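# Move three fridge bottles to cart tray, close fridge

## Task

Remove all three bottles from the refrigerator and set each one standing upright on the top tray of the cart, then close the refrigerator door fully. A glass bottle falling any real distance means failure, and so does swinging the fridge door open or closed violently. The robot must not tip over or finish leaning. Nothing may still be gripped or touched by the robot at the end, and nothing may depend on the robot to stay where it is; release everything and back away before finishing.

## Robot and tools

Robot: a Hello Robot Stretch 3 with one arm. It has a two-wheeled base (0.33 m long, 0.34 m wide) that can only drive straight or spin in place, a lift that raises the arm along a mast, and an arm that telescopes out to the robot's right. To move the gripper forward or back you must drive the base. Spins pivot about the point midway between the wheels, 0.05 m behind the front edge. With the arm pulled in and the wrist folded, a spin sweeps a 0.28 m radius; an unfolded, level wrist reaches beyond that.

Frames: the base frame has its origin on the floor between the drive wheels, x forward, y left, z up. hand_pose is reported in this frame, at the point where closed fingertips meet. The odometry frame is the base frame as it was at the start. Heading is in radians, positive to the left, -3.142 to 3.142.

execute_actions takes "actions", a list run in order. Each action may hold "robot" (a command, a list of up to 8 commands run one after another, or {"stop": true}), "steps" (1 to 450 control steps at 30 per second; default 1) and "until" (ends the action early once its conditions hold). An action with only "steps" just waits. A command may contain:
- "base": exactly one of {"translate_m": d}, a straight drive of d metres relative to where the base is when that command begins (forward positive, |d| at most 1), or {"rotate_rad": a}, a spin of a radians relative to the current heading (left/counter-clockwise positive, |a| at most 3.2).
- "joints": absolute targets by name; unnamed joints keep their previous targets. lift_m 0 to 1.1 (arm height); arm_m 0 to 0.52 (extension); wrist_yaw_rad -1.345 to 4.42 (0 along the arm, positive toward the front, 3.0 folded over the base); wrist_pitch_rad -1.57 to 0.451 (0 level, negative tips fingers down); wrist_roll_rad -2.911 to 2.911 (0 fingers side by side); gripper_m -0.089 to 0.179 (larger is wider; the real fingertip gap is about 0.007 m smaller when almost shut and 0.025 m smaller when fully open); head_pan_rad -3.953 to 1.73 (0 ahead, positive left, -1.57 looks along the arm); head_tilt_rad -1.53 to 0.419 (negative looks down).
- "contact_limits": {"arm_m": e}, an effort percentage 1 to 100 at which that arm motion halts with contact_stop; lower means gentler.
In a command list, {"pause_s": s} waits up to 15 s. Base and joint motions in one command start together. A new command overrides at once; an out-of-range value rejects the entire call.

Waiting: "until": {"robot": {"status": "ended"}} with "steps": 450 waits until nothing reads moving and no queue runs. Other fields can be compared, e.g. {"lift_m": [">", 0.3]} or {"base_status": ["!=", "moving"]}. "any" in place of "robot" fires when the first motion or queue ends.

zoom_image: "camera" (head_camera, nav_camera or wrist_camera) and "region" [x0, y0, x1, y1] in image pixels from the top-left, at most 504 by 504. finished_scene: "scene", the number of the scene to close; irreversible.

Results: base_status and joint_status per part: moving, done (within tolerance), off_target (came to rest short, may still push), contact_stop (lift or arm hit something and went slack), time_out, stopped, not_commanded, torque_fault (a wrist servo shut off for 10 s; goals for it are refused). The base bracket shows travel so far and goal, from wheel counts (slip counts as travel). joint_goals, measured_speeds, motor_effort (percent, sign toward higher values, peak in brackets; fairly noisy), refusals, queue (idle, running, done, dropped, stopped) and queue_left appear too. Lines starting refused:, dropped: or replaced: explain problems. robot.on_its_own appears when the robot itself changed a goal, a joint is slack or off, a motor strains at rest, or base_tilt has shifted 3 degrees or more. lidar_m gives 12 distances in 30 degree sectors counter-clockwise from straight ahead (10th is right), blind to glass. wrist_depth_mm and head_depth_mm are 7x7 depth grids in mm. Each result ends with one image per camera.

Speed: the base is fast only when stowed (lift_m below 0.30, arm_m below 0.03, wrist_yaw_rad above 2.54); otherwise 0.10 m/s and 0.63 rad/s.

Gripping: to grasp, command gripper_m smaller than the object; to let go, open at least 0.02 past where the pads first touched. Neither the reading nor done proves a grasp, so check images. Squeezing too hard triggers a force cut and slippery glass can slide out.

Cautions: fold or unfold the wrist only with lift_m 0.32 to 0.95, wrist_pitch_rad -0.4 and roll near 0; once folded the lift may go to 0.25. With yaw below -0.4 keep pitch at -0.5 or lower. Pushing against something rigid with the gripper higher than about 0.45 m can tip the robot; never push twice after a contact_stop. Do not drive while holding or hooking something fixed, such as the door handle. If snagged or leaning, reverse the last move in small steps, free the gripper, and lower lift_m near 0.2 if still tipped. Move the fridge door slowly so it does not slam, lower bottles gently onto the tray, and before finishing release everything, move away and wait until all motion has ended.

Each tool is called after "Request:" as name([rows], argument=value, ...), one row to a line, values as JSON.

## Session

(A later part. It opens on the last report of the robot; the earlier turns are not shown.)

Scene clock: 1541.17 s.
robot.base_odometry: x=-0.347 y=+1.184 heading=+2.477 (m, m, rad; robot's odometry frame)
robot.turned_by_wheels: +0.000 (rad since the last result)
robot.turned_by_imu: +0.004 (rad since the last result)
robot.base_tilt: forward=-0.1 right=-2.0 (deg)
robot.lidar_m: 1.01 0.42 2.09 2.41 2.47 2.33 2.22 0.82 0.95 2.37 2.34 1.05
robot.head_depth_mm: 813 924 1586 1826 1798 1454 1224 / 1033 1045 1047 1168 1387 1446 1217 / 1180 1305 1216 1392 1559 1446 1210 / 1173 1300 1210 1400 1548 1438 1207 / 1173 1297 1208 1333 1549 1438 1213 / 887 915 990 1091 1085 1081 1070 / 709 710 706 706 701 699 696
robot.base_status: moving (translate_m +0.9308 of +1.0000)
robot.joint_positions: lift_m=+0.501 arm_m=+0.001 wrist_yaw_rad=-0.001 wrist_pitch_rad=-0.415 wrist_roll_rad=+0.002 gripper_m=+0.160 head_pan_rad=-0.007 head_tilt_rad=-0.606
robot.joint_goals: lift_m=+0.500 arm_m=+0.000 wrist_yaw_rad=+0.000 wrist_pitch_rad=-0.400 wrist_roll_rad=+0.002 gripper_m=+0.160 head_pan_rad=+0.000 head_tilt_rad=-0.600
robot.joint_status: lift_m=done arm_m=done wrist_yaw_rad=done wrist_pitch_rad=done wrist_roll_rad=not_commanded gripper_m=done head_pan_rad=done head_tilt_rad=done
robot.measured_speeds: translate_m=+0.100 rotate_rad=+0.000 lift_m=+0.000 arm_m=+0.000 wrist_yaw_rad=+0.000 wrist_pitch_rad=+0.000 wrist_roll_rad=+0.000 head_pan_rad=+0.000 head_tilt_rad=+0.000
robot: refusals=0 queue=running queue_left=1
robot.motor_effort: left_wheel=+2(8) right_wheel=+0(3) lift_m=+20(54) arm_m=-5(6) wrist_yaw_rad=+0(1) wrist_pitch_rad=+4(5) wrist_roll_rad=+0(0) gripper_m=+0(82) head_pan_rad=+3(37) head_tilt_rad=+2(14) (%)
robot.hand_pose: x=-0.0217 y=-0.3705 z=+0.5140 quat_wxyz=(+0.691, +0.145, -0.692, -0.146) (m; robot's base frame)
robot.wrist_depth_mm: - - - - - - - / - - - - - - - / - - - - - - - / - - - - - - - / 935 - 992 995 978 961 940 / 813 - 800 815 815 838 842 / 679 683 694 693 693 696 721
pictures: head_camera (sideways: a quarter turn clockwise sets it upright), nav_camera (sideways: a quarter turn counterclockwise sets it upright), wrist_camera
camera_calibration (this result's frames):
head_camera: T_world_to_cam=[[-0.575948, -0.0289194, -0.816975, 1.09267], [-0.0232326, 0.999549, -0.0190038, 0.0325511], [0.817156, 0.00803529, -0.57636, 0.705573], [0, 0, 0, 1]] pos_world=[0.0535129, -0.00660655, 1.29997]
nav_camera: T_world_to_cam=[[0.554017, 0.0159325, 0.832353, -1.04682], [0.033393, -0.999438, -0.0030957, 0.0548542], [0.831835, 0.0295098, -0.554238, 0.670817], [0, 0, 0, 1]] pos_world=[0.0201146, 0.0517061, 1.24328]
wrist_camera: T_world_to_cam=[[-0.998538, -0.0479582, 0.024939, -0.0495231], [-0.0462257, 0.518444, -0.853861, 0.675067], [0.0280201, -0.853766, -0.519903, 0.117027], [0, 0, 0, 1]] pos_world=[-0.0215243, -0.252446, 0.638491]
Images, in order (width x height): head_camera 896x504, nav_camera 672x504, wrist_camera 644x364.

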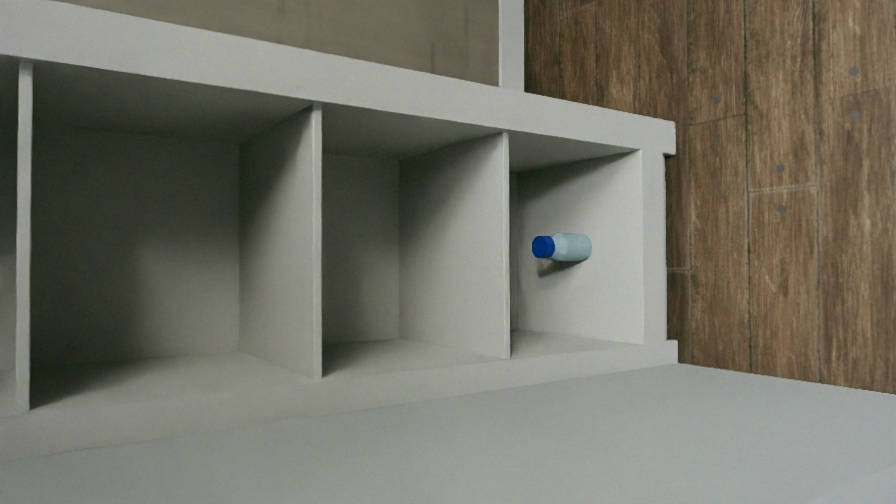

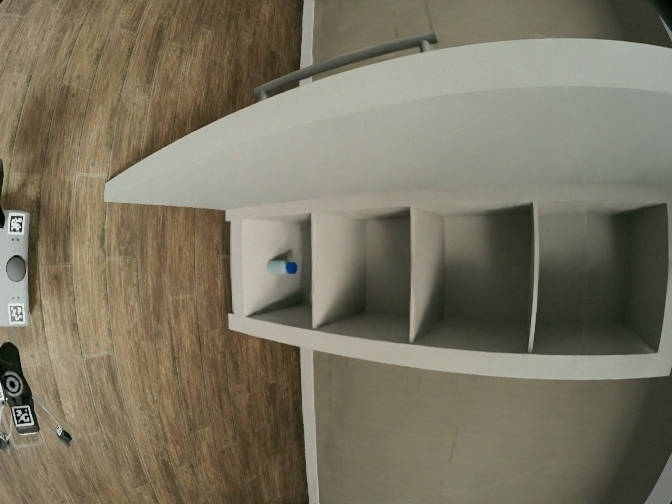

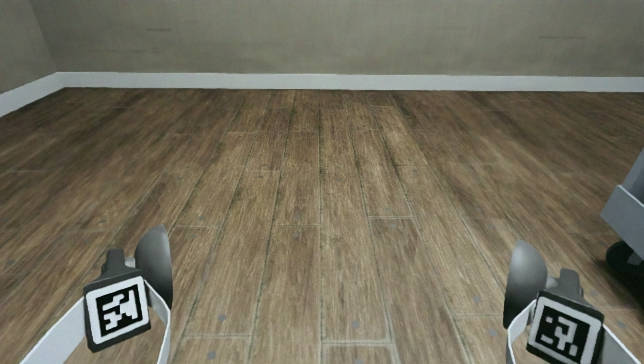

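Request:
execute_actions([
  {"steps":200,"until":{"robot":{"status":"ended"}}},
  {"robot":[{"base":{"rotate_rad":1.545},"joints":{"head_pan_rad":-1.57,"head_tilt_rad":-0.9}},{"base":{"translate_m":0.058}}],"steps":300,"until":{"robot":{"status":"ended"}}},
])

Scene clock: 1556.07 s.
robot.base_odometry: x=-0.702 y=+1.388 heading=-2.261 (m, m, rad; robot's odometry frame)
robot.turned_by_wheels: +1.545 (rad since the last result)
robot.turned_by_imu: +1.576 (rad since the last result)
robot.base_tilt: forward=-0.2 right=-0.7 (deg)
robot.lidar_m: 0.19 0.19 2.78 2.63 1.33 2.56 2.40 1.77 0.66 0.74 0.29 0.20
robot.head_depth_mm: 815 734 837 914 1342 1245 1103 / 864 736 1131 1022 1261 1246 1127 / 865 737 1164 1019 1312 1272 1143 / 864 738 1164 1026 1321 1243 1124 / 866 739 1138 1003 1260 1229 1108 / 701 680 712 810 842 823 803 / 493 549 572 563 556 545 537
robot.base_status: done (translate_m +0.0580 of +0.0580)
robot.joint_positions: lift_m=+0.301 arm_m=+0.001 wrist_yaw_rad=-0.001 wrist_pitch_rad=-0.415 wrist_roll_rad=+0.002 gripper_m=+0.160 head_pan_rad=-1.563 head_tilt_rad=-0.889
robot.joint_goals: lift_m=+0.300 arm_m=+0.000 wrist_yaw_rad=+0.000 wrist_pitch_rad=-0.400 wrist_roll_rad=+0.002 gripper_m=+0.160 head_pan_rad=-1.570 head_tilt_rad=-0.900
robot.joint_status: lift_m=done arm_m=done wrist_yaw_rad=done wrist_pitch_rad=done wrist_roll_rad=not_commanded gripper_m=done head_pan_rad=done head_tilt_rad=done
robot.measured_speeds: translate_m=+0.000 rotate_rad=+0.000 lift_m=+0.000 arm_m=+0.000 wrist_yaw_rad=+0.000 wrist_pitch_rad=+0.000 wrist_roll_rad=+0.000 head_pan_rad=+0.000 head_tilt_rad=+0.000
robot: refusals=0 queue=done queue_left=0
robot.motor_effort: left_wheel=-2(7) right_wheel=+1(3) lift_m=+20(20) arm_m=-5(4) wrist_yaw_rad=+0(1) wrist_pitch_rad=+4(5) wrist_roll_rad=+0(0) gripper_m=+0(0) head_pan_rad=-3(38) head_tilt_rad=-5(23) (%)
robot.hand_pose: x=-0.0217 y=-0.3705 z=+0.3140 quat_wxyz=(+0.691, +0.145, -0.692, -0.146) (m; robot's base frame)
robot.wrist_depth_mm: 300 357 685 711 715 460 321 / 319 355 747 778 769 455 341 / 307 368 686 696 723 461 377 / 301 396 581 574 579 460 767 / 303 417 468 476 474 462 644 / 304 - 506 522 520 507 563 / 287 462 475 476 479 480 495
pictures: head_camera (sideways: a quarter turn clockwise sets it upright), nav_camera (sideways: a quarter turn counterclockwise sets it upright), wrist_camera
camera_calibration (this result's frames):
head_camera: T_world_to_cam=[[-0.039062, 0.780425, -0.624028, 0.837932], [0.999062, 0.0421855, -0.00977962, 0.0143009], [0.0186927, -0.623825, -0.781341, 0.977055], [0, 0, 0, 1]] pos_world=[0.000180056, -0.0450357, 1.28645]
nav_camera: T_world_to_cam=[[0.0257903, -0.763844, 0.644885, -0.799262], [-0.99885, -0.0457778, -0.0142762, 0.0757034], [0.0404262, -0.643775, -0.764146, 0.948679], [0, 0, 0, 1]] pos_world=[0.057878, 0.00368991, 1.24144]
wrist_camera: T_world_to_cam=[[-0.998538, -0.0479617, 0.0249327, -0.0445331], [-0.0462259, 0.518562, -0.85379, 0.504279], [0.0280201, -0.853694, -0.52002, 0.0131014], [0, 0, 0, 1]] pos_world=[-0.0215243, -0.252451, 0.438472]
Images, in order (width x height): head_camera 896x504, nav_camera 672x504, wrist_camera 644x364.

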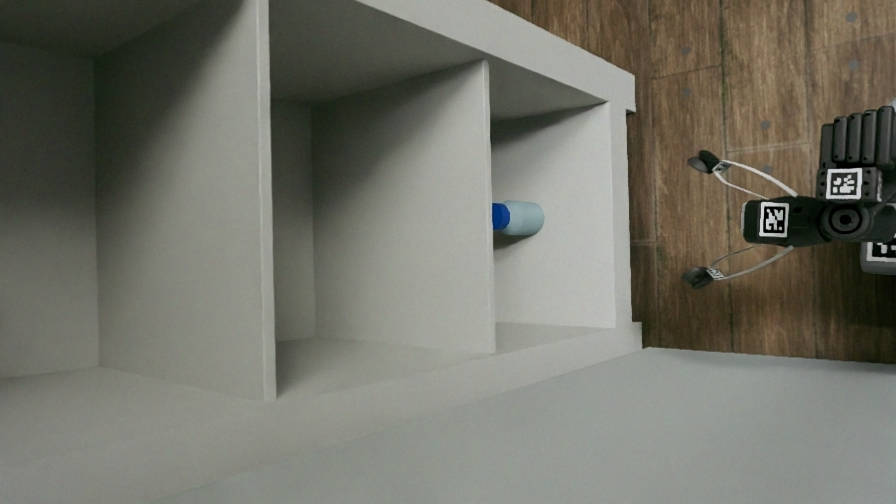

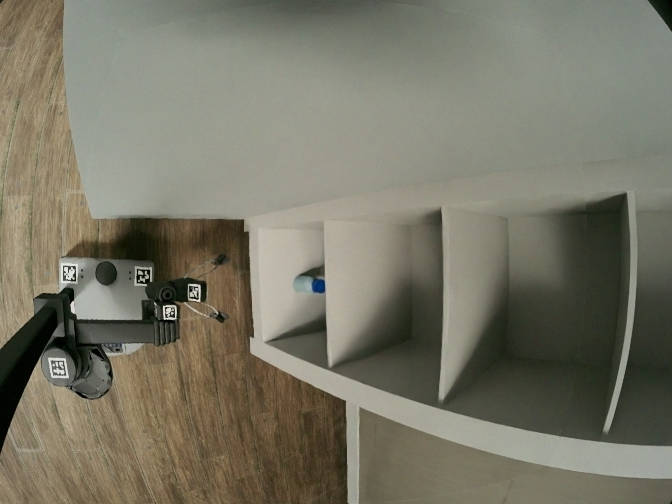

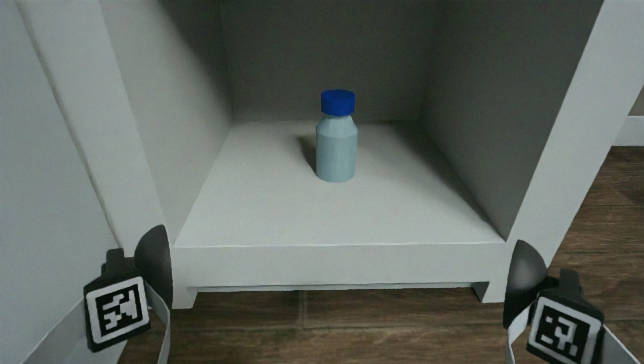

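Request:
execute_actions([
  {"robot":[{"joints":{"lift_m":0.19}},{"joints":{"arm_m":0.31},"contact_limits":{"arm_m":20}}],"steps":300,"until":{"robot":{"status":"ended"}}},
])

Scene clock: 1571.80 s.
robot.base_odometry: x=-0.702 y=+1.388 heading=-2.261 (m, m, rad; robot's odometry frame)
robot.turned_by_wheels: +0.000 (rad since the last result)
robot.turned_by_imu: +0.001 (rad since the last result)
robot.base_tilt: forward=-0.2 right=-0.6 (deg)
robot.lidar_m: 0.19 0.19 2.79 2.62 1.33 2.55 2.40 1.77 0.66 0.74 0.29 0.20
robot.head_depth_mm: 815 734 838 910 1345 1240 1098 / 866 736 1130 1020 1260 1241 1119 / 864 736 1166 1025 1315 1225 1124 / 865 737 1162 1026 1318 1248 1123 / 868 737 1138 999 1257 1219 1105 / 702 684 713 809 842 822 800 / 492 550 572 564 555 547 537
robot.base_status: done (translate_m +0.0580 of +0.0580)
robot.joint_positions: lift_m=+0.191 arm_m=+0.310 wrist_yaw_rad=-0.001 wrist_pitch_rad=-0.415 wrist_roll_rad=+0.002 gripper_m=+0.160 head_pan_rad=-1.563 head_tilt_rad=-0.889
robot.joint_goals: lift_m=+0.190 arm_m=+0.310 wrist_yaw_rad=+0.000 wrist_pitch_rad=-0.400 wrist_roll_rad=+0.002 gripper_m=+0.160 head_pan_rad=-1.570 head_tilt_rad=-0.900
robot.joint_status: lift_m=done arm_m=done wrist_yaw_rad=done wrist_pitch_rad=done wrist_roll_rad=not_commanded gripper_m=done head_pan_rad=done head_tilt_rad=done
robot.measured_speeds: translate_m=+0.000 rotate_rad=+0.000 lift_m=+0.000 arm_m=+0.000 wrist_yaw_rad=+0.000 wrist_pitch_rad=+0.000 wrist_roll_rad=+0.000 head_pan_rad=+0.000 head_tilt_rad=+0.000
robot: refusals=0 queue=done queue_left=0
robot.motor_effort: left_wheel=-2(2) right_wheel=+1(1) lift_m=+20(21) arm_m=+3(3) wrist_yaw_rad=+0(0) wrist_pitch_rad=+4(5) wrist_roll_rad=+0(0) gripper_m=+0(0) head_pan_rad=-3(3) head_tilt_rad=-5(5) (%)
robot.contact_limits: arm_m 20 (drawing in: default 34, maximum 55; extending or still: default 45, maximum 74)
robot.hand_pose: x=-0.0217 y=-0.6795 z=+0.2040 quat_wxyz=(+0.691, +0.145, -0.692, -0.146) (m; robot's base frame)
robot.wrist_depth_mm: 277 406 425 428 431 416 283 / 276 406 447 226 463 416 283 / 277 402 485 213 495 418 281 / 277 353 371 220 378 364 281 / 277 310 299 245 302 300 282 / 248 - 251 251 253 254 254 / 213 207 215 215 216 217 224
pictures: head_camera (sideways: a quarter turn clockwise sets it upright), nav_camera (sideways: a quarter turn counterclockwise sets it upright), wrist_camera
camera_calibration (this result's frames):
head_camera: T_world_to_cam=[[-0.0390622, 0.780425, -0.624028, 0.837932], [0.999062, 0.0421857, -0.00977961, 0.0143009], [0.0186928, -0.623824, -0.781341, 0.977055], [0, 0, 0, 1]] pos_world=[0.000180067, -0.0450357, 1.28645]
nav_camera: T_world_to_cam=[[0.0257905, -0.763844, 0.644885, -0.799261], [-0.99885, -0.0457781, -0.0142762, 0.0757034], [0.0404264, -0.643775, -0.764146, 0.948679], [0, 0, 0, 1]] pos_world=[0.057878, 0.00368992, 1.24144]
wrist_camera: T_world_to_cam=[[-0.998538, -0.0479628, 0.0249298, -0.0566132], [-0.0462257, 0.518611, -0.85376, 0.570646], [0.0280199, -0.853664, -0.52007, -0.307912], [0, 0, 0, 1]] pos_world=[-0.0215243, -0.561512, 0.32847]
Images, in order (width x height): head_camera 896x504, nav_camera 672x504, wrist_camera 644x364.

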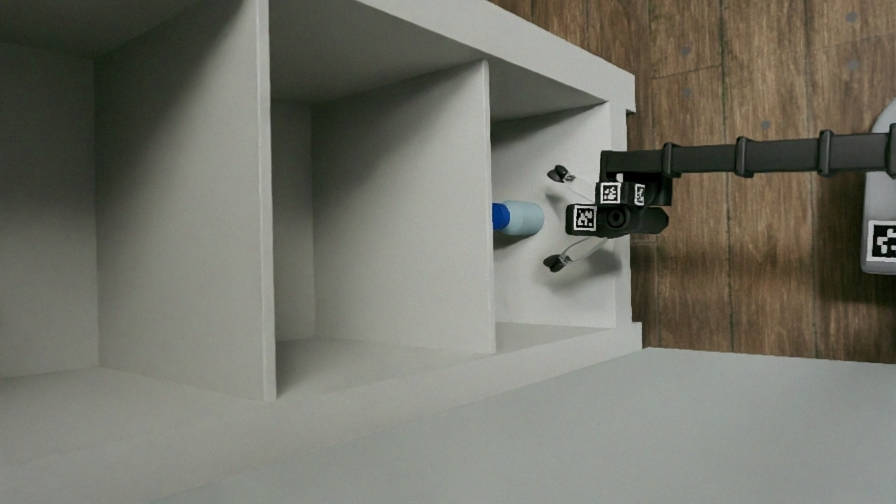

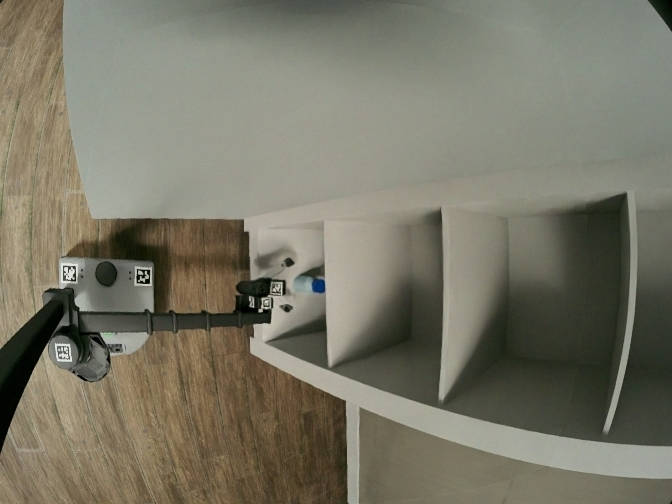

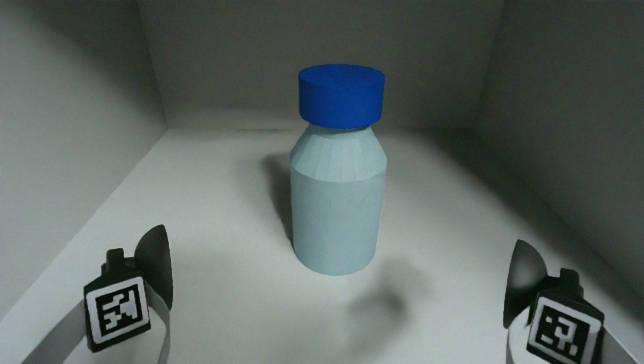

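Request:
execute_actions([
  {"robot":[{"joints":{"lift_m":0.182}},{"joints":{"arm_m":0.405},"contact_limits":{"arm_m":20}}],"steps":200,"until":{"robot":{"status":"ended"}}},
])

Scene clock: 1587.03 s.
robot.base_odometry: x=-0.702 y=+1.388 heading=-2.261 (m, m, rad; robot's odometry frame)
robot.turned_by_wheels: +0.000 (rad since the last result)
robot.turned_by_imu: +0.000 (rad since the last result)
robot.base_tilt: forward=-0.3 right=-0.7 (deg)
robot.lidar_m: 0.18 0.19 2.77 2.63 1.33 2.56 2.40 1.77 0.66 0.74 0.29 0.20
robot.head_depth_mm: 818 734 840 910 1340 1243 1100 / 865 734 1127 1019 1260 1246 1117 / 867 735 1167 1022 1342 1248 1130 / 864 737 1163 1020 1318 1249 1119 / 865 737 1139 996 1267 1223 1104 / 701 681 712 809 841 821 803 / 493 550 573 563 554 546 537
robot.base_status: done (translate_m +0.0580 of +0.0580)
robot.joint_positions: lift_m=+0.183 arm_m=+0.405 wrist_yaw_rad=-0.001 wrist_pitch_rad=-0.415 wrist_roll_rad=+0.002 gripper_m=+0.160 head_pan_rad=-1.563 head_tilt_rad=-0.889
robot.joint_goals: lift_m=+0.182 arm_m=+0.405 wrist_yaw_rad=+0.000 wrist_pitch_rad=-0.400 wrist_roll_rad=+0.002 gripper_m=+0.160 head_pan_rad=-1.570 head_tilt_rad=-0.900
robot.joint_status: lift_m=done arm_m=done wrist_yaw_rad=done wrist_pitch_rad=done wrist_roll_rad=not_commanded gripper_m=done head_pan_rad=done head_tilt_rad=done
robot.measured_speeds: translate_m=+0.000 rotate_rad=+0.000 lift_m=+0.000 arm_m=+0.000 wrist_yaw_rad=+0.000 wrist_pitch_rad=+0.000 wrist_roll_rad=+0.000 head_pan_rad=+0.000 head_tilt_rad=+0.000
robot: refusals=0 queue=done queue_left=0
robot.motor_effort: left_wheel=-2(2) right_wheel=+1(1) lift_m=+21(21) arm_m=+3(3) wrist_yaw_rad=+1(1) wrist_pitch_rad=+4(5) wrist_roll_rad=+0(0) gripper_m=+0(0) head_pan_rad=-3(3) head_tilt_rad=-5(5) (%)
robot.contact_limits: arm_m 20 (drawing in: default 34, maximum 55; extending or still: default 45, maximum 74)
robot.hand_pose: x=-0.0217 y=-0.7745 z=+0.1960 quat_wxyz=(+0.691, +0.145, -0.692, -0.146) (m; robot's base frame)
robot.wrist_depth_mm: 288 333 335 336 342 338 274 / 288 358 362 361 365 361 274 / 287 380 394 117 136 393 272 / 288 357 355 112 328 354 274 / 269 298 283 128 268 290 271 / 237 - 239 130 226 241 243 / 204 199 205 146 200 206 215
pictures: head_camera (sideways: a quarter turn clockwise sets it upright), nav_camera (sideways: a quarter turn counterclockwise sets it upright), wrist_camera
camera_calibration (this result's frames):
head_camera: T_world_to_cam=[[-0.0390622, 0.780425, -0.624028, 0.837932], [0.999062, 0.0421857, -0.00977961, 0.0143009], [0.0186928, -0.623824, -0.781341, 0.977055], [0, 0, 0, 1]] pos_world=[0.000180067, -0.0450357, 1.28645]
nav_camera: T_world_to_cam=[[0.0257905, -0.763844, 0.644885, -0.799261], [-0.99885, -0.0457781, -0.0142762, 0.0757034], [0.0404264, -0.643775, -0.764146, 0.948679], [0, 0, 0, 1]] pos_world=[0.057878, 0.00368993, 1.24144]
wrist_camera: T_world_to_cam=[[-0.998538, -0.0479634, 0.0249293, -0.0609703], [-0.0462258, 0.518619, -0.853755, 0.613079], [0.0280202, -0.853659, -0.520078, -0.393171], [0, 0, 0, 1]] pos_world=[-0.0215243, -0.656513, 0.320459]
Images, in order (width x height): head_camera 896x504, nav_camera 672x504, wrist_camera 644x364.

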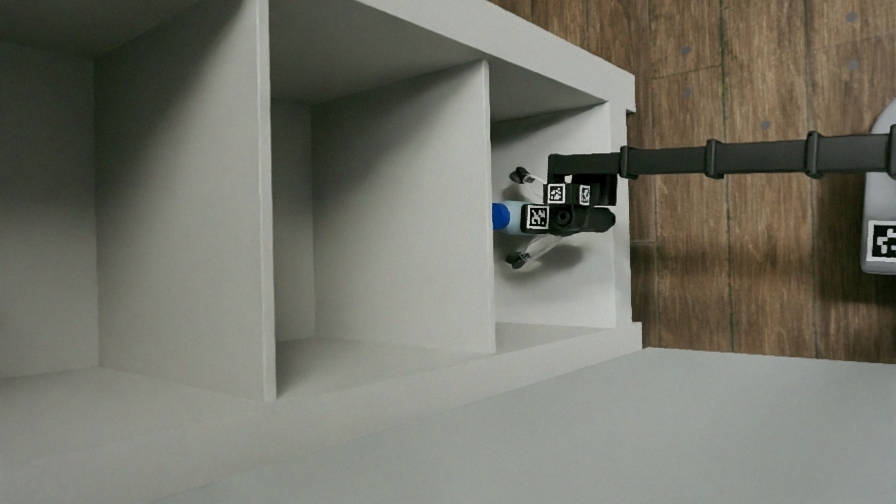

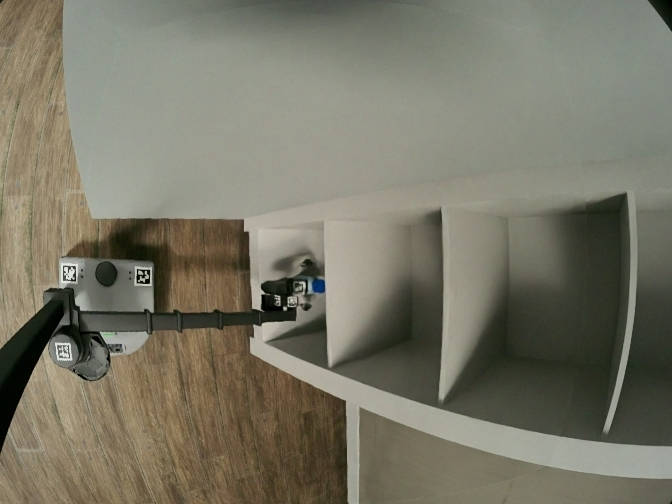

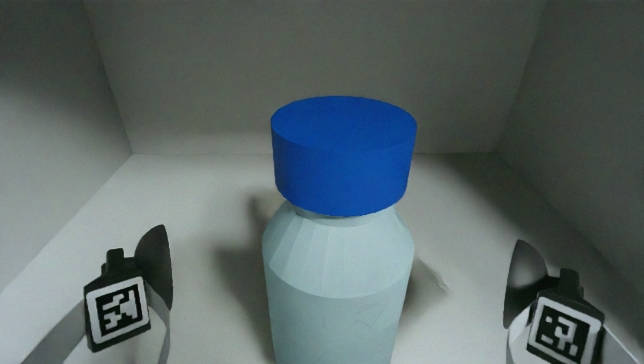

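Request:
execute_actions([
  {"robot":[{"joints":{"arm_m":0.41},"contact_limits":{"arm_m":20}},{"joints":{"gripper_m":0.045}}],"steps":150,"until":{"robot":{"status":"ended"}}},
  {"robot":{"joints":{"gripper_m":0.018}},"steps":60,"until":{"robot":{"status":"ended"}}},
  {"steps":45},
])

Scene clock: 1607.57 s.
robot.base_odometry: x=-0.702 y=+1.388 heading=-2.261 (m, m, rad; robot's odometry frame)
robot.turned_by_wheels: +0.000 (rad since the last result)
robot.turned_by_imu: +0.001 (rad since the last result)
robot.base_tilt: forward=-0.3 right=-0.7 (deg)
robot.lidar_m: 0.19 0.19 2.76 2.62 1.33 2.55 2.40 1.77 0.66 0.74 0.29 0.20
robot.head_depth_mm: 814 735 837 910 1340 1241 1104 / 865 734 1135 1018 1259 1250 1110 / 862 737 1167 1018 1342 1247 1115 / 865 737 1163 1025 1318 1251 1121 / 867 737 1136 999 1264 1231 1104 / 700 681 714 810 842 824 800 / 493 549 572 564 555 546 537
robot.base_status: done (translate_m +0.0580 of +0.0580)
robot.joint_positions: lift_m=+0.183 arm_m=+0.410 wrist_yaw_rad=-0.001 wrist_pitch_rad=-0.424 wrist_roll_rad=+0.002 gripper_m=+0.019 head_pan_rad=-1.563 head_tilt_rad=-0.889
robot.joint_goals: lift_m=+0.182 arm_m=+0.410 wrist_yaw_rad=+0.000 wrist_pitch_rad=-0.400 wrist_roll_rad=+0.002 gripper_m=+0.018 head_pan_rad=-1.570 head_tilt_rad=-0.900
robot.joint_status: lift_m=done arm_m=done wrist_yaw_rad=done wrist_pitch_rad=done wrist_roll_rad=not_commanded gripper_m=done head_pan_rad=done head_tilt_rad=done
robot.measured_speeds: translate_m=+0.000 rotate_rad=+0.000 lift_m=+0.000 arm_m=+0.000 wrist_yaw_rad=+0.000 wrist_pitch_rad=+0.000 wrist_roll_rad=+0.000 head_pan_rad=+0.000 head_tilt_rad=+0.000
robot: refusals=0 queue=done queue_left=0
robot.motor_effort: left_wheel=-2(2) right_wheel=+0(0) lift_m=+22(22) arm_m=+2(3) wrist_yaw_rad=+1(0) wrist_pitch_rad=+7(8) wrist_roll_rad=+0(0) gripper_m=-20(93) head_pan_rad=-3(3) head_tilt_rad=-5(4) (%)
robot.contact_limits: arm_m 20 (drawing in: default 34, maximum 55; extending or still: default 45, maximum 74)
robot.hand_pose: x=-0.0217 y=-0.7784 z=+0.1938 quat_wxyz=(+0.691, +0.149, -0.692, -0.150) (m; robot's base frame)
robot.wrist_depth_mm: 287 328 332 332 335 335 275 / 288 354 355 355 364 363 274 / 286 380 390 111 128 384 272 / 285 349 344 101 320 354 274 / 267 278 280 120 143 283 266 / 234 234 141 120 125 238 238 / 201 202 197 132 193 205 205
pictures: head_camera (sideways: a quarter turn clockwise sets it upright), nav_camera (sideways: a quarter turn counterclockwise sets it upright), wrist_camera
camera_calibration (this result's frames):
head_camera: T_world_to_cam=[[-0.0390621, 0.780425, -0.624028, 0.837932], [0.999062, 0.0421856, -0.00977962, 0.0143009], [0.0186927, -0.623824, -0.781341, 0.977055], [0, 0, 0, 1]] pos_world=[0.000180062, -0.0450357, 1.28645]
nav_camera: T_world_to_cam=[[0.0257904, -0.763844, 0.644885, -0.799261], [-0.99885, -0.0457779, -0.0142762, 0.0757034], [0.0404263, -0.643775, -0.764146, 0.948679], [0, 0, 0, 1]] pos_world=[0.057878, 0.00368991, 1.24144]
wrist_camera: T_world_to_cam=[[-0.998538, -0.0481971, 0.0244577, -0.0611906], [-0.0462159, 0.526804, -0.84873, 0.618596], [0.0280219, -0.848619, -0.528261, -0.392101], [0, 0, 0, 1]] pos_world=[-0.0215247, -0.661572, 0.319386]
Images, in order (width x height): head_camera 896x504, nav_camera 672x504, wrist_camera 644x364.

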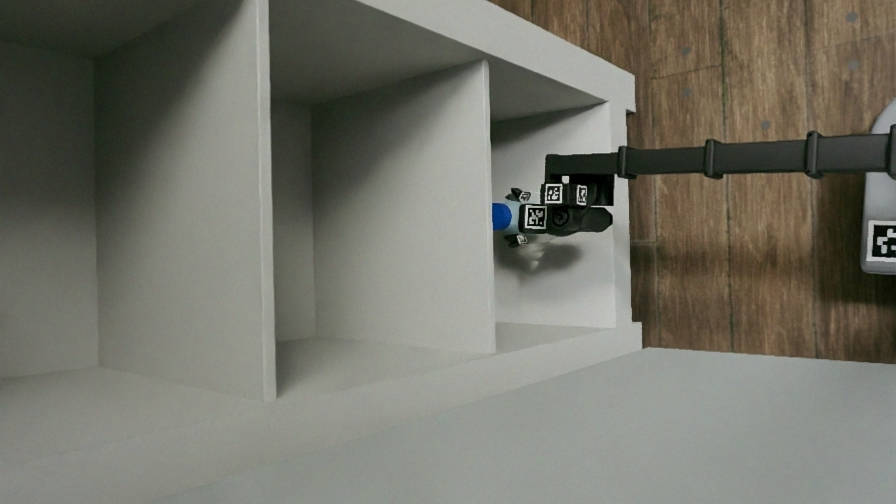

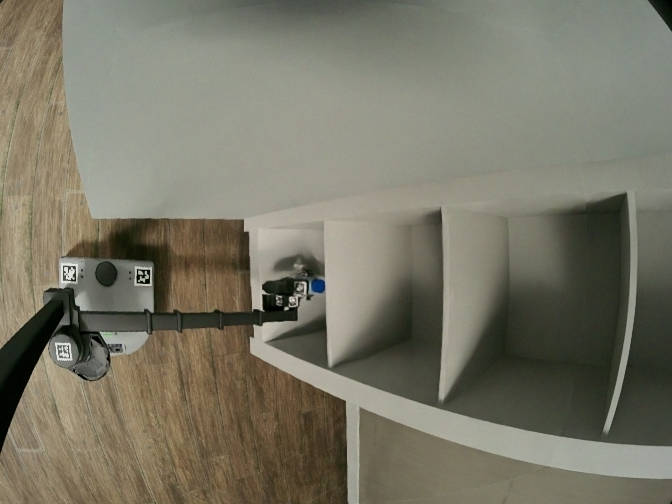

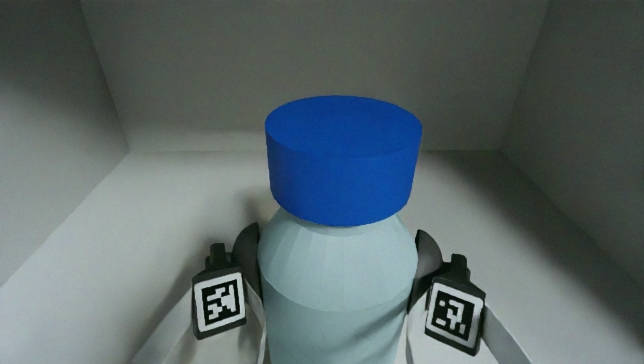

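Request:
execute_actions([
  {"robot":{"joints":{"lift_m":0.228}},"steps":90,"until":{"robot":{"status":"ended"}}},
  {"steps":10},
])

Scene clock: 1625.83 s.
robot.base_odometry: x=-0.702 y=+1.388 heading=-2.261 (m, m, rad; robot's odometry frame)
robot.turned_by_wheels: +0.000 (rad since the last result)
robot.turned_by_imu: +0.000 (rad since the last result)
robot.base_tilt: forward=-0.2 right=-0.7 (deg)
robot.lidar_m: 0.19 0.19 2.77 2.62 1.33 2.56 2.40 1.78 0.66 0.75 0.29 0.20
robot.head_depth_mm: 817 736 840 909 1335 1238 1100 / 868 734 1130 1018 1258 1253 1105 / 865 736 1167 1023 1350 1248 1120 / 860 735 1165 1024 1314 1253 1120 / 866 737 1138 1002 1260 1225 1109 / 699 683 714 808 842 822 803 / 492 549 573 565 556 547 537
robot.base_status: done (translate_m +0.0580 of +0.0580)
robot.joint_positions: lift_m=+0.227 arm_m=+0.410 wrist_yaw_rad=-0.001 wrist_pitch_rad=-0.453 wrist_roll_rad=+0.002 gripper_m=+0.019 head_pan_rad=-1.563 head_tilt_rad=-0.889
robot.joint_goals: lift_m=+0.228 arm_m=+0.410 wrist_yaw_rad=+0.000 wrist_pitch_rad=-0.400 wrist_roll_rad=+0.002 gripper_m=+0.018 head_pan_rad=-1.570 head_tilt_rad=-0.900
robot.joint_status: lift_m=done arm_m=done wrist_yaw_rad=done wrist_pitch_rad=done wrist_roll_rad=not_commanded gripper_m=done head_pan_rad=done head_tilt_rad=done
robot.measured_speeds: translate_m=+0.000 rotate_rad=+0.000 lift_m=+0.000 arm_m=+0.000 wrist_yaw_rad=+0.000 wrist_pitch_rad=+0.000 wrist_roll_rad=+0.000 head_pan_rad=+0.000 head_tilt_rad=+0.000
robot: refusals=0 queue=done queue_left=0
robot.motor_effort: left_wheel=-3(2) right_wheel=+0(1) lift_m=+57(58) arm_m=+1(2) wrist_yaw_rad=+0(0) wrist_pitch_rad=+16(17) wrist_roll_rad=+0(0) gripper_m=-20(20) head_pan_rad=-3(3) head_tilt_rad=-4(5) (%)
robot.contact_limits: arm_m 20 (drawing in: default 34, maximum 55; extending or still: default 45, maximum 74)
robot.hand_pose: x=-0.0217 y=-0.7747 z=+0.2323 quat_wxyz=(+0.689, +0.158, -0.690, -0.159) (m; robot's base frame)
robot.wrist_depth_mm: 286 329 331 330 339 340 272 / 287 359 358 359 368 365 271 / 284 387 394 110 130 391 275 / 287 389 405 105 375 378 273 / 286 328 333 121 144 335 274 / 270 279 140 120 125 283 265 / 241 241 236 131 193 245 245
pictures: head_camera (sideways: a quarter turn clockwise sets it upright), nav_camera (sideways: a quarter turn counterclockwise sets it upright), wrist_camera
camera_calibration (this result's frames):
head_camera: T_world_to_cam=[[-0.0390621, 0.780425, -0.624028, 0.837932], [0.999062, 0.0421856, -0.00977961, 0.0143009], [0.0186927, -0.623824, -0.781341, 0.977055], [0, 0, 0, 1]] pos_world=[0.000180062, -0.0450357, 1.28645]
nav_camera: T_world_to_cam=[[0.0257904, -0.763844, 0.644885, -0.799261], [-0.99885, -0.0457779, -0.0142762, 0.0757034], [0.0404263, -0.643775, -0.764146, 0.948679], [0, 0, 0, 1]] pos_world=[0.057878, 0.00368992, 1.24144]
wrist_camera: T_world_to_cam=[[-0.998539, -0.0488627, 0.0230765, -0.0621487], [-0.0461992, 0.550419, -0.83361, 0.664144], [0.0280307, -0.833458, -0.551872, -0.351408], [0, 0, 0, 1]] pos_world=[-0.0215248, -0.661477, 0.361139]
Images, in order (width x height): head_camera 896x504, nav_camera 672x504, wrist_camera 644x364.

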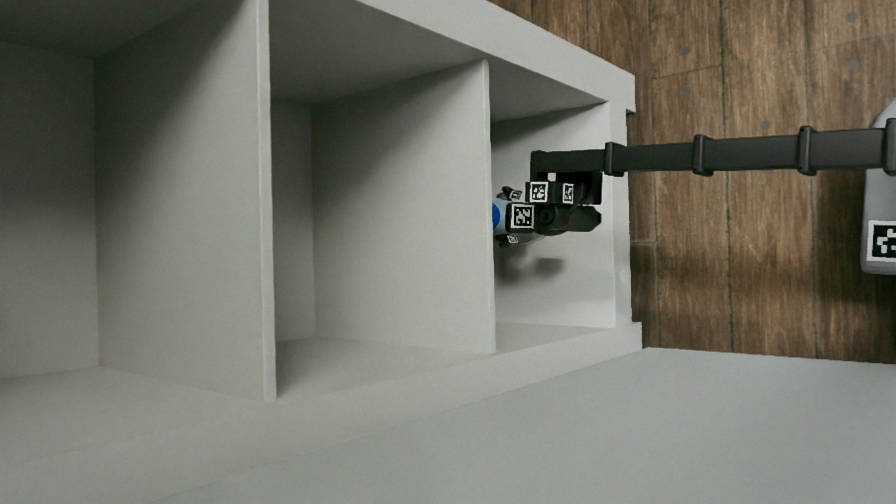

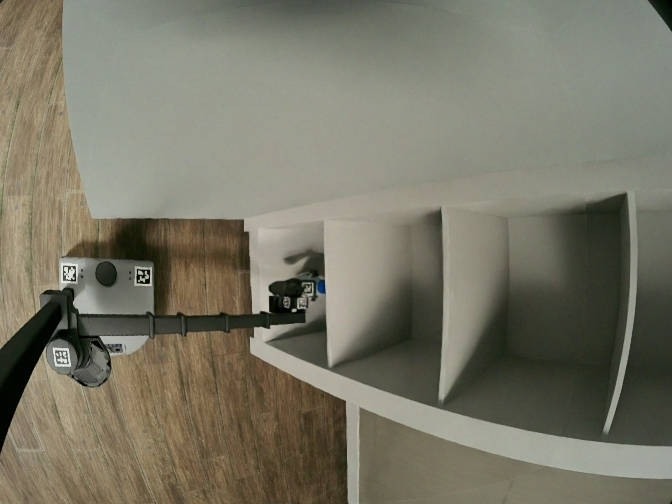

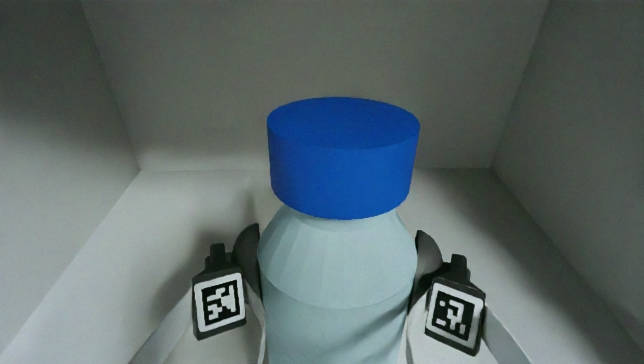

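Request:
execute_actions([
  {"robot":[{"joints":{"arm_m":0.0}}],"steps":250,"until":{"robot":{"status":"ended"}}},
])

Scene clock: 1637.27 s.
robot.base_odometry: x=-0.702 y=+1.388 heading=-2.261 (m, m, rad; robot's odometry frame)
robot.turned_by_wheels: +0.000 (rad since the last result)
robot.turned_by_imu: +0.001 (rad since the last result)
robot.base_tilt: forward=-0.2 right=-0.7 (deg)
robot.lidar_m: 0.19 0.19 2.77 2.63 1.33 2.56 2.40 1.78 0.66 0.36 0.29 0.20
robot.head_depth_mm: 816 734 839 911 1340 1244 1107 / 869 734 1128 1023 1261 1252 1112 / 864 736 1166 1025 1311 1247 1144 / 866 737 1161 1028 1312 1247 1114 / 862 737 1142 1003 1262 1231 1107 / 701 682 713 808 844 821 801 / 493 550 572 563 556 547 538
robot.base_status: done (translate_m +0.0580 of +0.0580)
robot.joint_positions: lift_m=+0.227 arm_m=+0.001 wrist_yaw_rad=-0.001 wrist_pitch_rad=-0.453 wrist_roll_rad=+0.002 gripper_m=+0.019 head_pan_rad=-1.563 head_tilt_rad=-0.889
robot.joint_goals: lift_m=+0.228 arm_m=+0.000 wrist_yaw_rad=+0.000 wrist_pitch_rad=-0.400 wrist_roll_rad=+0.002 gripper_m=+0.018 head_pan_rad=-1.570 head_tilt_rad=-0.900
robot.joint_status: lift_m=done arm_m=done wrist_yaw_rad=done wrist_pitch_rad=done wrist_roll_rad=not_commanded gripper_m=done head_pan_rad=done head_tilt_rad=done
robot.measured_speeds: translate_m=+0.000 rotate_rad=+0.000 lift_m=+0.000 arm_m=+0.000 wrist_yaw_rad=+0.000 wrist_pitch_rad=+0.000 wrist_roll_rad=+0.000 head_pan_rad=+0.000 head_tilt_rad=+0.000
robot: refusals=0 queue=done queue_left=0
robot.motor_effort: left_wheel=-2(2) right_wheel=+0(0) lift_m=+56(57) arm_m=-5(6) wrist_yaw_rad=+0(0) wrist_pitch_rad=+15(16) wrist_roll_rad=+0(0) gripper_m=-20(20) head_pan_rad=-3(3) head_tilt_rad=-4(5) (%)
robot.hand_pose: x=-0.0217 y=-0.3655 z=+0.2322 quat_wxyz=(+0.688, +0.159, -0.689, -0.160) (m; robot's base frame)
robot.wrist_depth_mm: 301 358 688 726 720 458 325 / 318 357 658 751 702 457 344 / 302 375 518 111 130 455 387 / 302 408 422 105 419 430 588 / 302 437 440 121 143 465 528 / 301 426 140 121 125 441 443 / 301 382 367 131 257 385 392
pictures: head_camera (sideways: a quarter turn clockwise sets it upright), nav_camera (sideways: a quarter turn counterclockwise sets it upright), wrist_camera
camera_calibration (this result's frames):
head_camera: T_world_to_cam=[[-0.0390621, 0.780425, -0.624028, 0.837932], [0.999062, 0.0421856, -0.00977961, 0.0143009], [0.0186927, -0.623824, -0.781341, 0.977055], [0, 0, 0, 1]] pos_world=[0.000180062, -0.0450357, 1.28645]
nav_camera: T_world_to_cam=[[0.0257904, -0.763844, 0.644885, -0.799261], [-0.99885, -0.0457779, -0.0142762, 0.0757034], [0.0404263, -0.643775, -0.764146, 0.948679], [0, 0, 0, 1]] pos_world=[0.057878, 0.00368992, 1.24144]
wrist_camera: T_world_to_cam=[[-0.998538, -0.0488943, 0.0230535, -0.0421533], [-0.0462106, 0.550807, -0.833353, 0.438909], [0.0280482, -0.8332, -0.552261, -0.0102278], [0, 0, 0, 1]] pos_world=[-0.0215226, -0.252337, 0.361089]
Images, in order (width x height): head_camera 896x504, nav_camera 672x504, wrist_camera 644x364.

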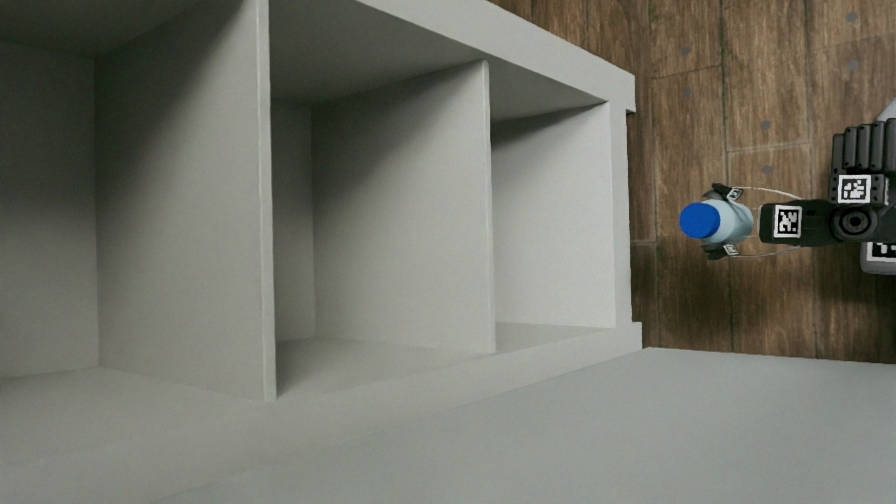

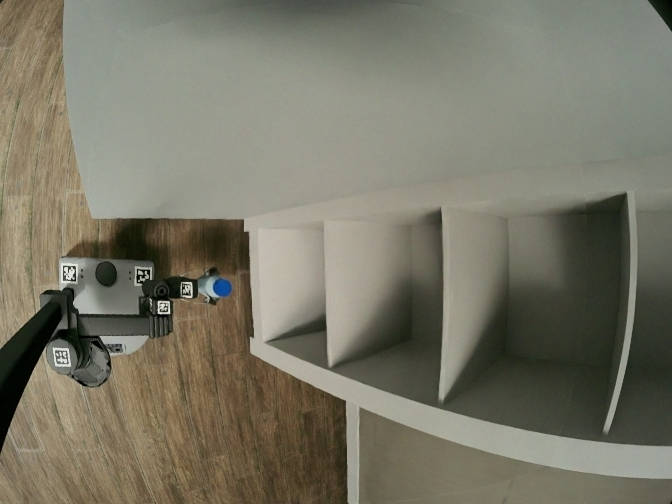

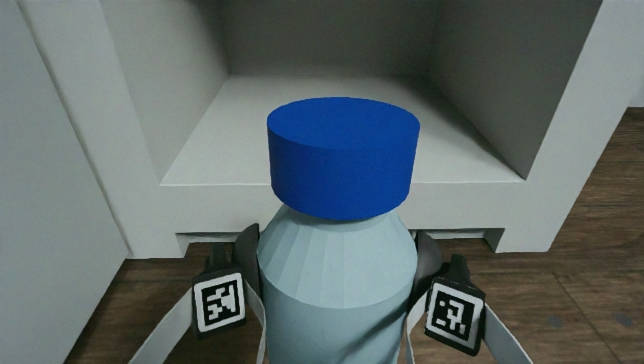

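Request:
execute_actions([
  {"robot":[{"base":{"translate_m":-0.058}},{"base":{"rotate_rad":-1.545},"joints":{"lift_m":0.45}},{"base":{"translate_m":-1.0},"joints":{"lift_m":1.0,"head_tilt_rad":-0.75}}],"steps":450,"until":{"robot":{"queue_left":["=",0],"lift_m":[">",0.6]}}},
])

Scene clock: 1764.03 s.
robot.base_odometry: x=-0.559 y=+1.350 heading=+2.477 (m, m, rad; robot's odometry frame)
robot.turned_by_wheels: -1.545 (rad since the last result)
robot.turned_by_imu: -1.573 (rad since the last result)
robot.base_tilt: forward=+0.3 right=-1.5 (deg)
robot.lidar_m: 0.82 0.36 0.25 0.29 2.48 2.60 2.49 1.06 2.48 2.35 1.94 0.76
robot.head_depth_mm: 2011 2281 2466 1907 1560 1315 1154 / 1994 2295 2441 1903 1556 1319 1167 / 1997 2287 2459 1908 1556 1275 - / 1999 2262 2474 1907 1564 1292 1141 / 2007 2287 2435 1913 1564 1320 1145 / 2006 2267 2433 1912 1563 1321 1146 / 1985 2287 2448 1911 1553 1324 1140
robot.base_status: moving (translate_m -0.1341 of -1.0000)
robot.joint_positions: lift_m=+0.603 arm_m=+0.001 wrist_yaw_rad=-0.001 wrist_pitch_rad=-0.453 wrist_roll_rad=+0.002 gripper_m=+0.019 head_pan_rad=-1.563 head_tilt_rad=-0.755
robot.joint_goals: lift_m=+1.000 arm_m=+0.000 wrist_yaw_rad=+0.000 wrist_pitch_rad=-0.400 wrist_roll_rad=+0.002 gripper_m=+0.018 head_pan_rad=-1.570 head_tilt_rad=-0.750
robot.joint_status: lift_m=moving arm_m=done wrist_yaw_rad=done wrist_pitch_rad=done wrist_roll_rad=not_commanded gripper_m=done head_pan_rad=done head_tilt_rad=done
robot.measured_speeds: translate_m=-0.100 rotate_rad=+0.000 lift_m=+0.110 arm_m=+0.000 wrist_yaw_rad=+0.000 wrist_pitch_rad=+0.000 wrist_roll_rad=+0.000 head_pan_rad=+0.000 head_tilt_rad=+0.000
robot: refusals=0 queue=running queue_left=0
robot.motor_effort: left_wheel=+0(7) right_wheel=-4(3) lift_m=+58(58) arm_m=-4(4) wrist_yaw_rad=+0(0) wrist_pitch_rad=+16(16) wrist_roll_rad=+0(0) gripper_m=-19(20) head_pan_rad=-3(3) head_tilt_rad=+2(13) (%)
robot.hand_pose: x=-0.0217 y=-0.3655 z=+0.6080 quat_wxyz=(+0.688, +0.159, -0.689, -0.160) (m; robot's base frame)
robot.wrist_depth_mm: - - - - - - - / - - - - - - - / - - - 110 131 - - / - - - 105 - - - / - - - 121 144 - - / 890 885 140 120 125 916 951 / 784 777 752 131 452 771 786
pictures: head_camera (sideways: a quarter turn clockwise sets it upright), nav_camera (sideways: a quarter turn counterclockwise sets it upright), wrist_camera
camera_calibration (this result's frames):
head_camera: T_world_to_cam=[[-0.0383086, 0.689778, -0.723006, 0.966904], [0.999078, 0.0404869, -0.0143101, 0.0202011], [0.0194015, -0.722888, -0.690693, 0.859166], [0, 0, 0, 1]] pos_world=[0.000189193, -0.046687, 1.29279]
nav_camera: T_world_to_cam=[[0.025018, -0.670552, 0.74144, -0.925082], [-0.998841, -0.04727, -0.00904728, 0.0688979], [0.0411145, -0.740355, -0.670958, 0.827479], [0, 0, 0, 1]] pos_world=[0.0579404, -0.00443108, 1.24172]
wrist_camera: T_world_to_cam=[[-0.998533, -0.0490013, 0.0230293, -0.0508175], [-0.0462607, 0.551136, -0.833132, 0.752077], [0.0281322, -0.832975, -0.552594, 0.197668], [0, 0, 0, 1]] pos_world=[-0.0215122, -0.252334, 0.73698]
Images, in order (width x height): head_camera 896x504, nav_camera 672x504, wrist_camera 644x364.

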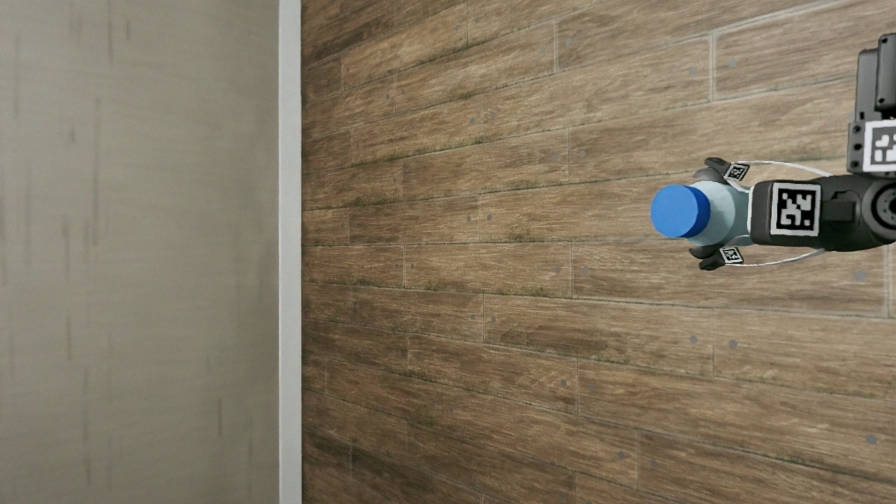

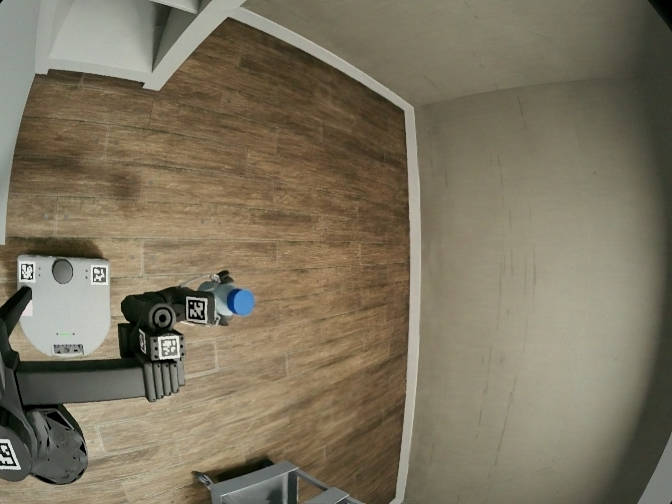

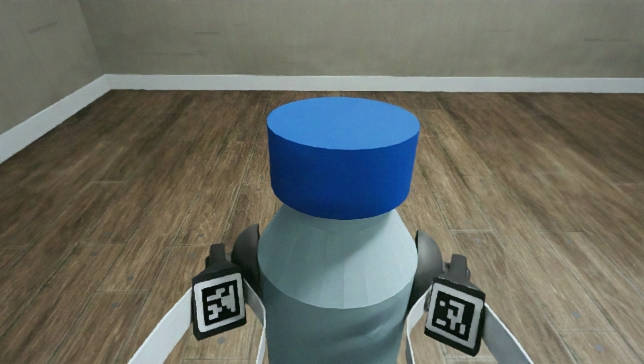

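Request:
execute_actions([
  {"steps":400,"until":{"robot":{"status":"ended"}}},
  {"robot":{"base":{"translate_m":-0.49}},"steps":300,"until":{"robot":{"status":"ended"}}},
])

Scene clock: 1779.40 s.
robot.base_odometry: x=+0.508 y=+0.514 heading=+2.477 (m, m, rad; robot's odometry frame)
robot.turned_by_wheels: +0.000 (rad since the last result)
robot.turned_by_imu: -0.002 (rad since the last result)
robot.base_tilt: forward=-0.2 right=-0.7 (deg)
robot.lidar_m: 1.45 2.71 2.48 1.90 1.67 1.18 1.13 1.16 0.48 0.47 0.49 2.79
robot.head_depth_mm: 2073 2347 2579 - - - 1116 / 2059 2361 933 - - - 1126 / 2080 2336 940 - - - 1122 / 2058 2360 943 629 968 1118 1149 / 2049 2357 796 733 961 1117 1141 / 2074 2365 874 733 966 1145 1142 / 2065 2334 871 734 977 1139 1141
robot.base_status: done (translate_m -0.4900 of -0.4900)
robot.joint_positions: lift_m=+0.999 arm_m=+0.001 wrist_yaw_rad=-0.001 wrist_pitch_rad=-0.453 wrist_roll_rad=+0.002 gripper_m=+0.019 head_pan_rad=-1.563 head_tilt_rad=-0.755
robot.joint_goals: lift_m=+1.000 arm_m=+0.000 wrist_yaw_rad=+0.000 wrist_pitch_rad=-0.400 wrist_roll_rad=+0.002 gripper_m=+0.018 head_pan_rad=-1.570 head_tilt_rad=-0.750
robot.joint_status: lift_m=done arm_m=done wrist_yaw_rad=done wrist_pitch_rad=done wrist_roll_rad=not_commanded gripper_m=done head_pan_rad=done head_tilt_rad=done
robot.measured_speeds: translate_m=+0.000 rotate_rad=+0.000 lift_m=+0.000 arm_m=+0.000 wrist_yaw_rad=+0.000 wrist_pitch_rad=+0.000 wrist_roll_rad=+0.000 head_pan_rad=+0.000 head_tilt_rad=+0.000
robot: refusals=0 queue=done queue_left=0
robot.motor_effort: left_wheel=+2(4) right_wheel=-2(5) lift_m=+57(57) arm_m=-5(5) wrist_yaw_rad=+0(0) wrist_pitch_rad=+16(16) wrist_roll_rad=+0(0) gripper_m=-19(20) head_pan_rad=-3(3) head_tilt_rad=+1(2) (%)
robot.hand_pose: x=-0.0217 y=-0.3655 z=+1.0041 quat_wxyz=(+0.688, +0.159, -0.689, -0.160) (m; robot's base frame)
robot.wrist_depth_mm: - - - - - - - / - - - - - - - / - 622 692 110 131 - - / 529 595 562 105 462 - - / 479 488 486 121 143 - - / 373 363 140 121 125 - - / 622 682 666 131 255 - -
pictures: head_camera (sideways: a quarter turn clockwise sets it upright), nav_camera (sideways: a quarter turn counterclockwise sets it upright), wrist_camera
camera_calibration (this result's frames):
head_camera: T_world_to_cam=[[-0.0383087, 0.689776, -0.723008, 0.966907], [0.999078, 0.040487, -0.0143102, 0.0202012], [0.0194016, -0.72289, -0.690691, 0.859164], [0, 0, 0, 1]] pos_world=[0.000189198, -0.046687, 1.29279]
nav_camera: T_world_to_cam=[[0.025018, -0.67055, 0.741442, -0.925085], [-0.998841, -0.0472701, -0.00904717, 0.0688978], [0.0411146, -0.740357, -0.670956, 0.827477], [0, 0, 0, 1]] pos_world=[0.0579404, -0.00443124, 1.24172]
wrist_camera: T_world_to_cam=[[-0.998533, -0.0490018, 0.0230291, -0.0599383], [-0.0462608, 0.551136, -0.833132, 1.08205], [0.0281328, -0.832975, -0.552594, 0.41653], [0, 0, 0, 1]] pos_world=[-0.0215122, -0.252333, 1.13304]
Images, in order (width x height): head_camera 896x504, nav_camera 672x504, wrist_camera 644x364.

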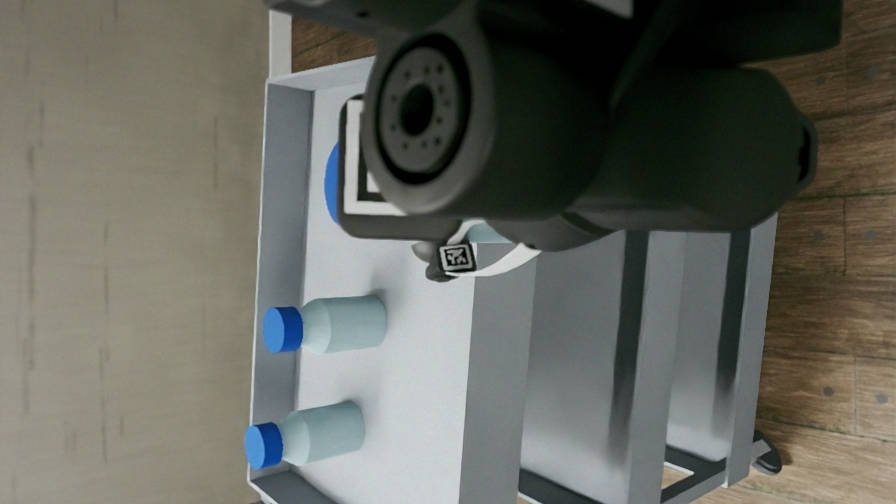

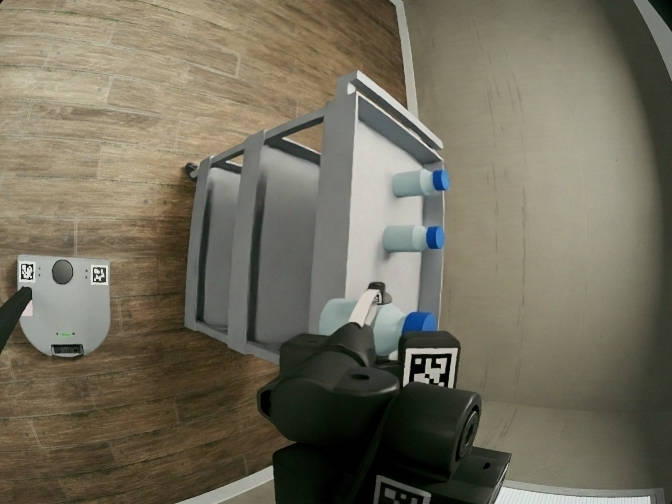

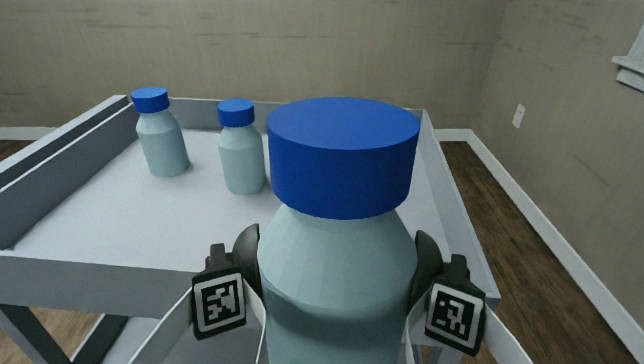

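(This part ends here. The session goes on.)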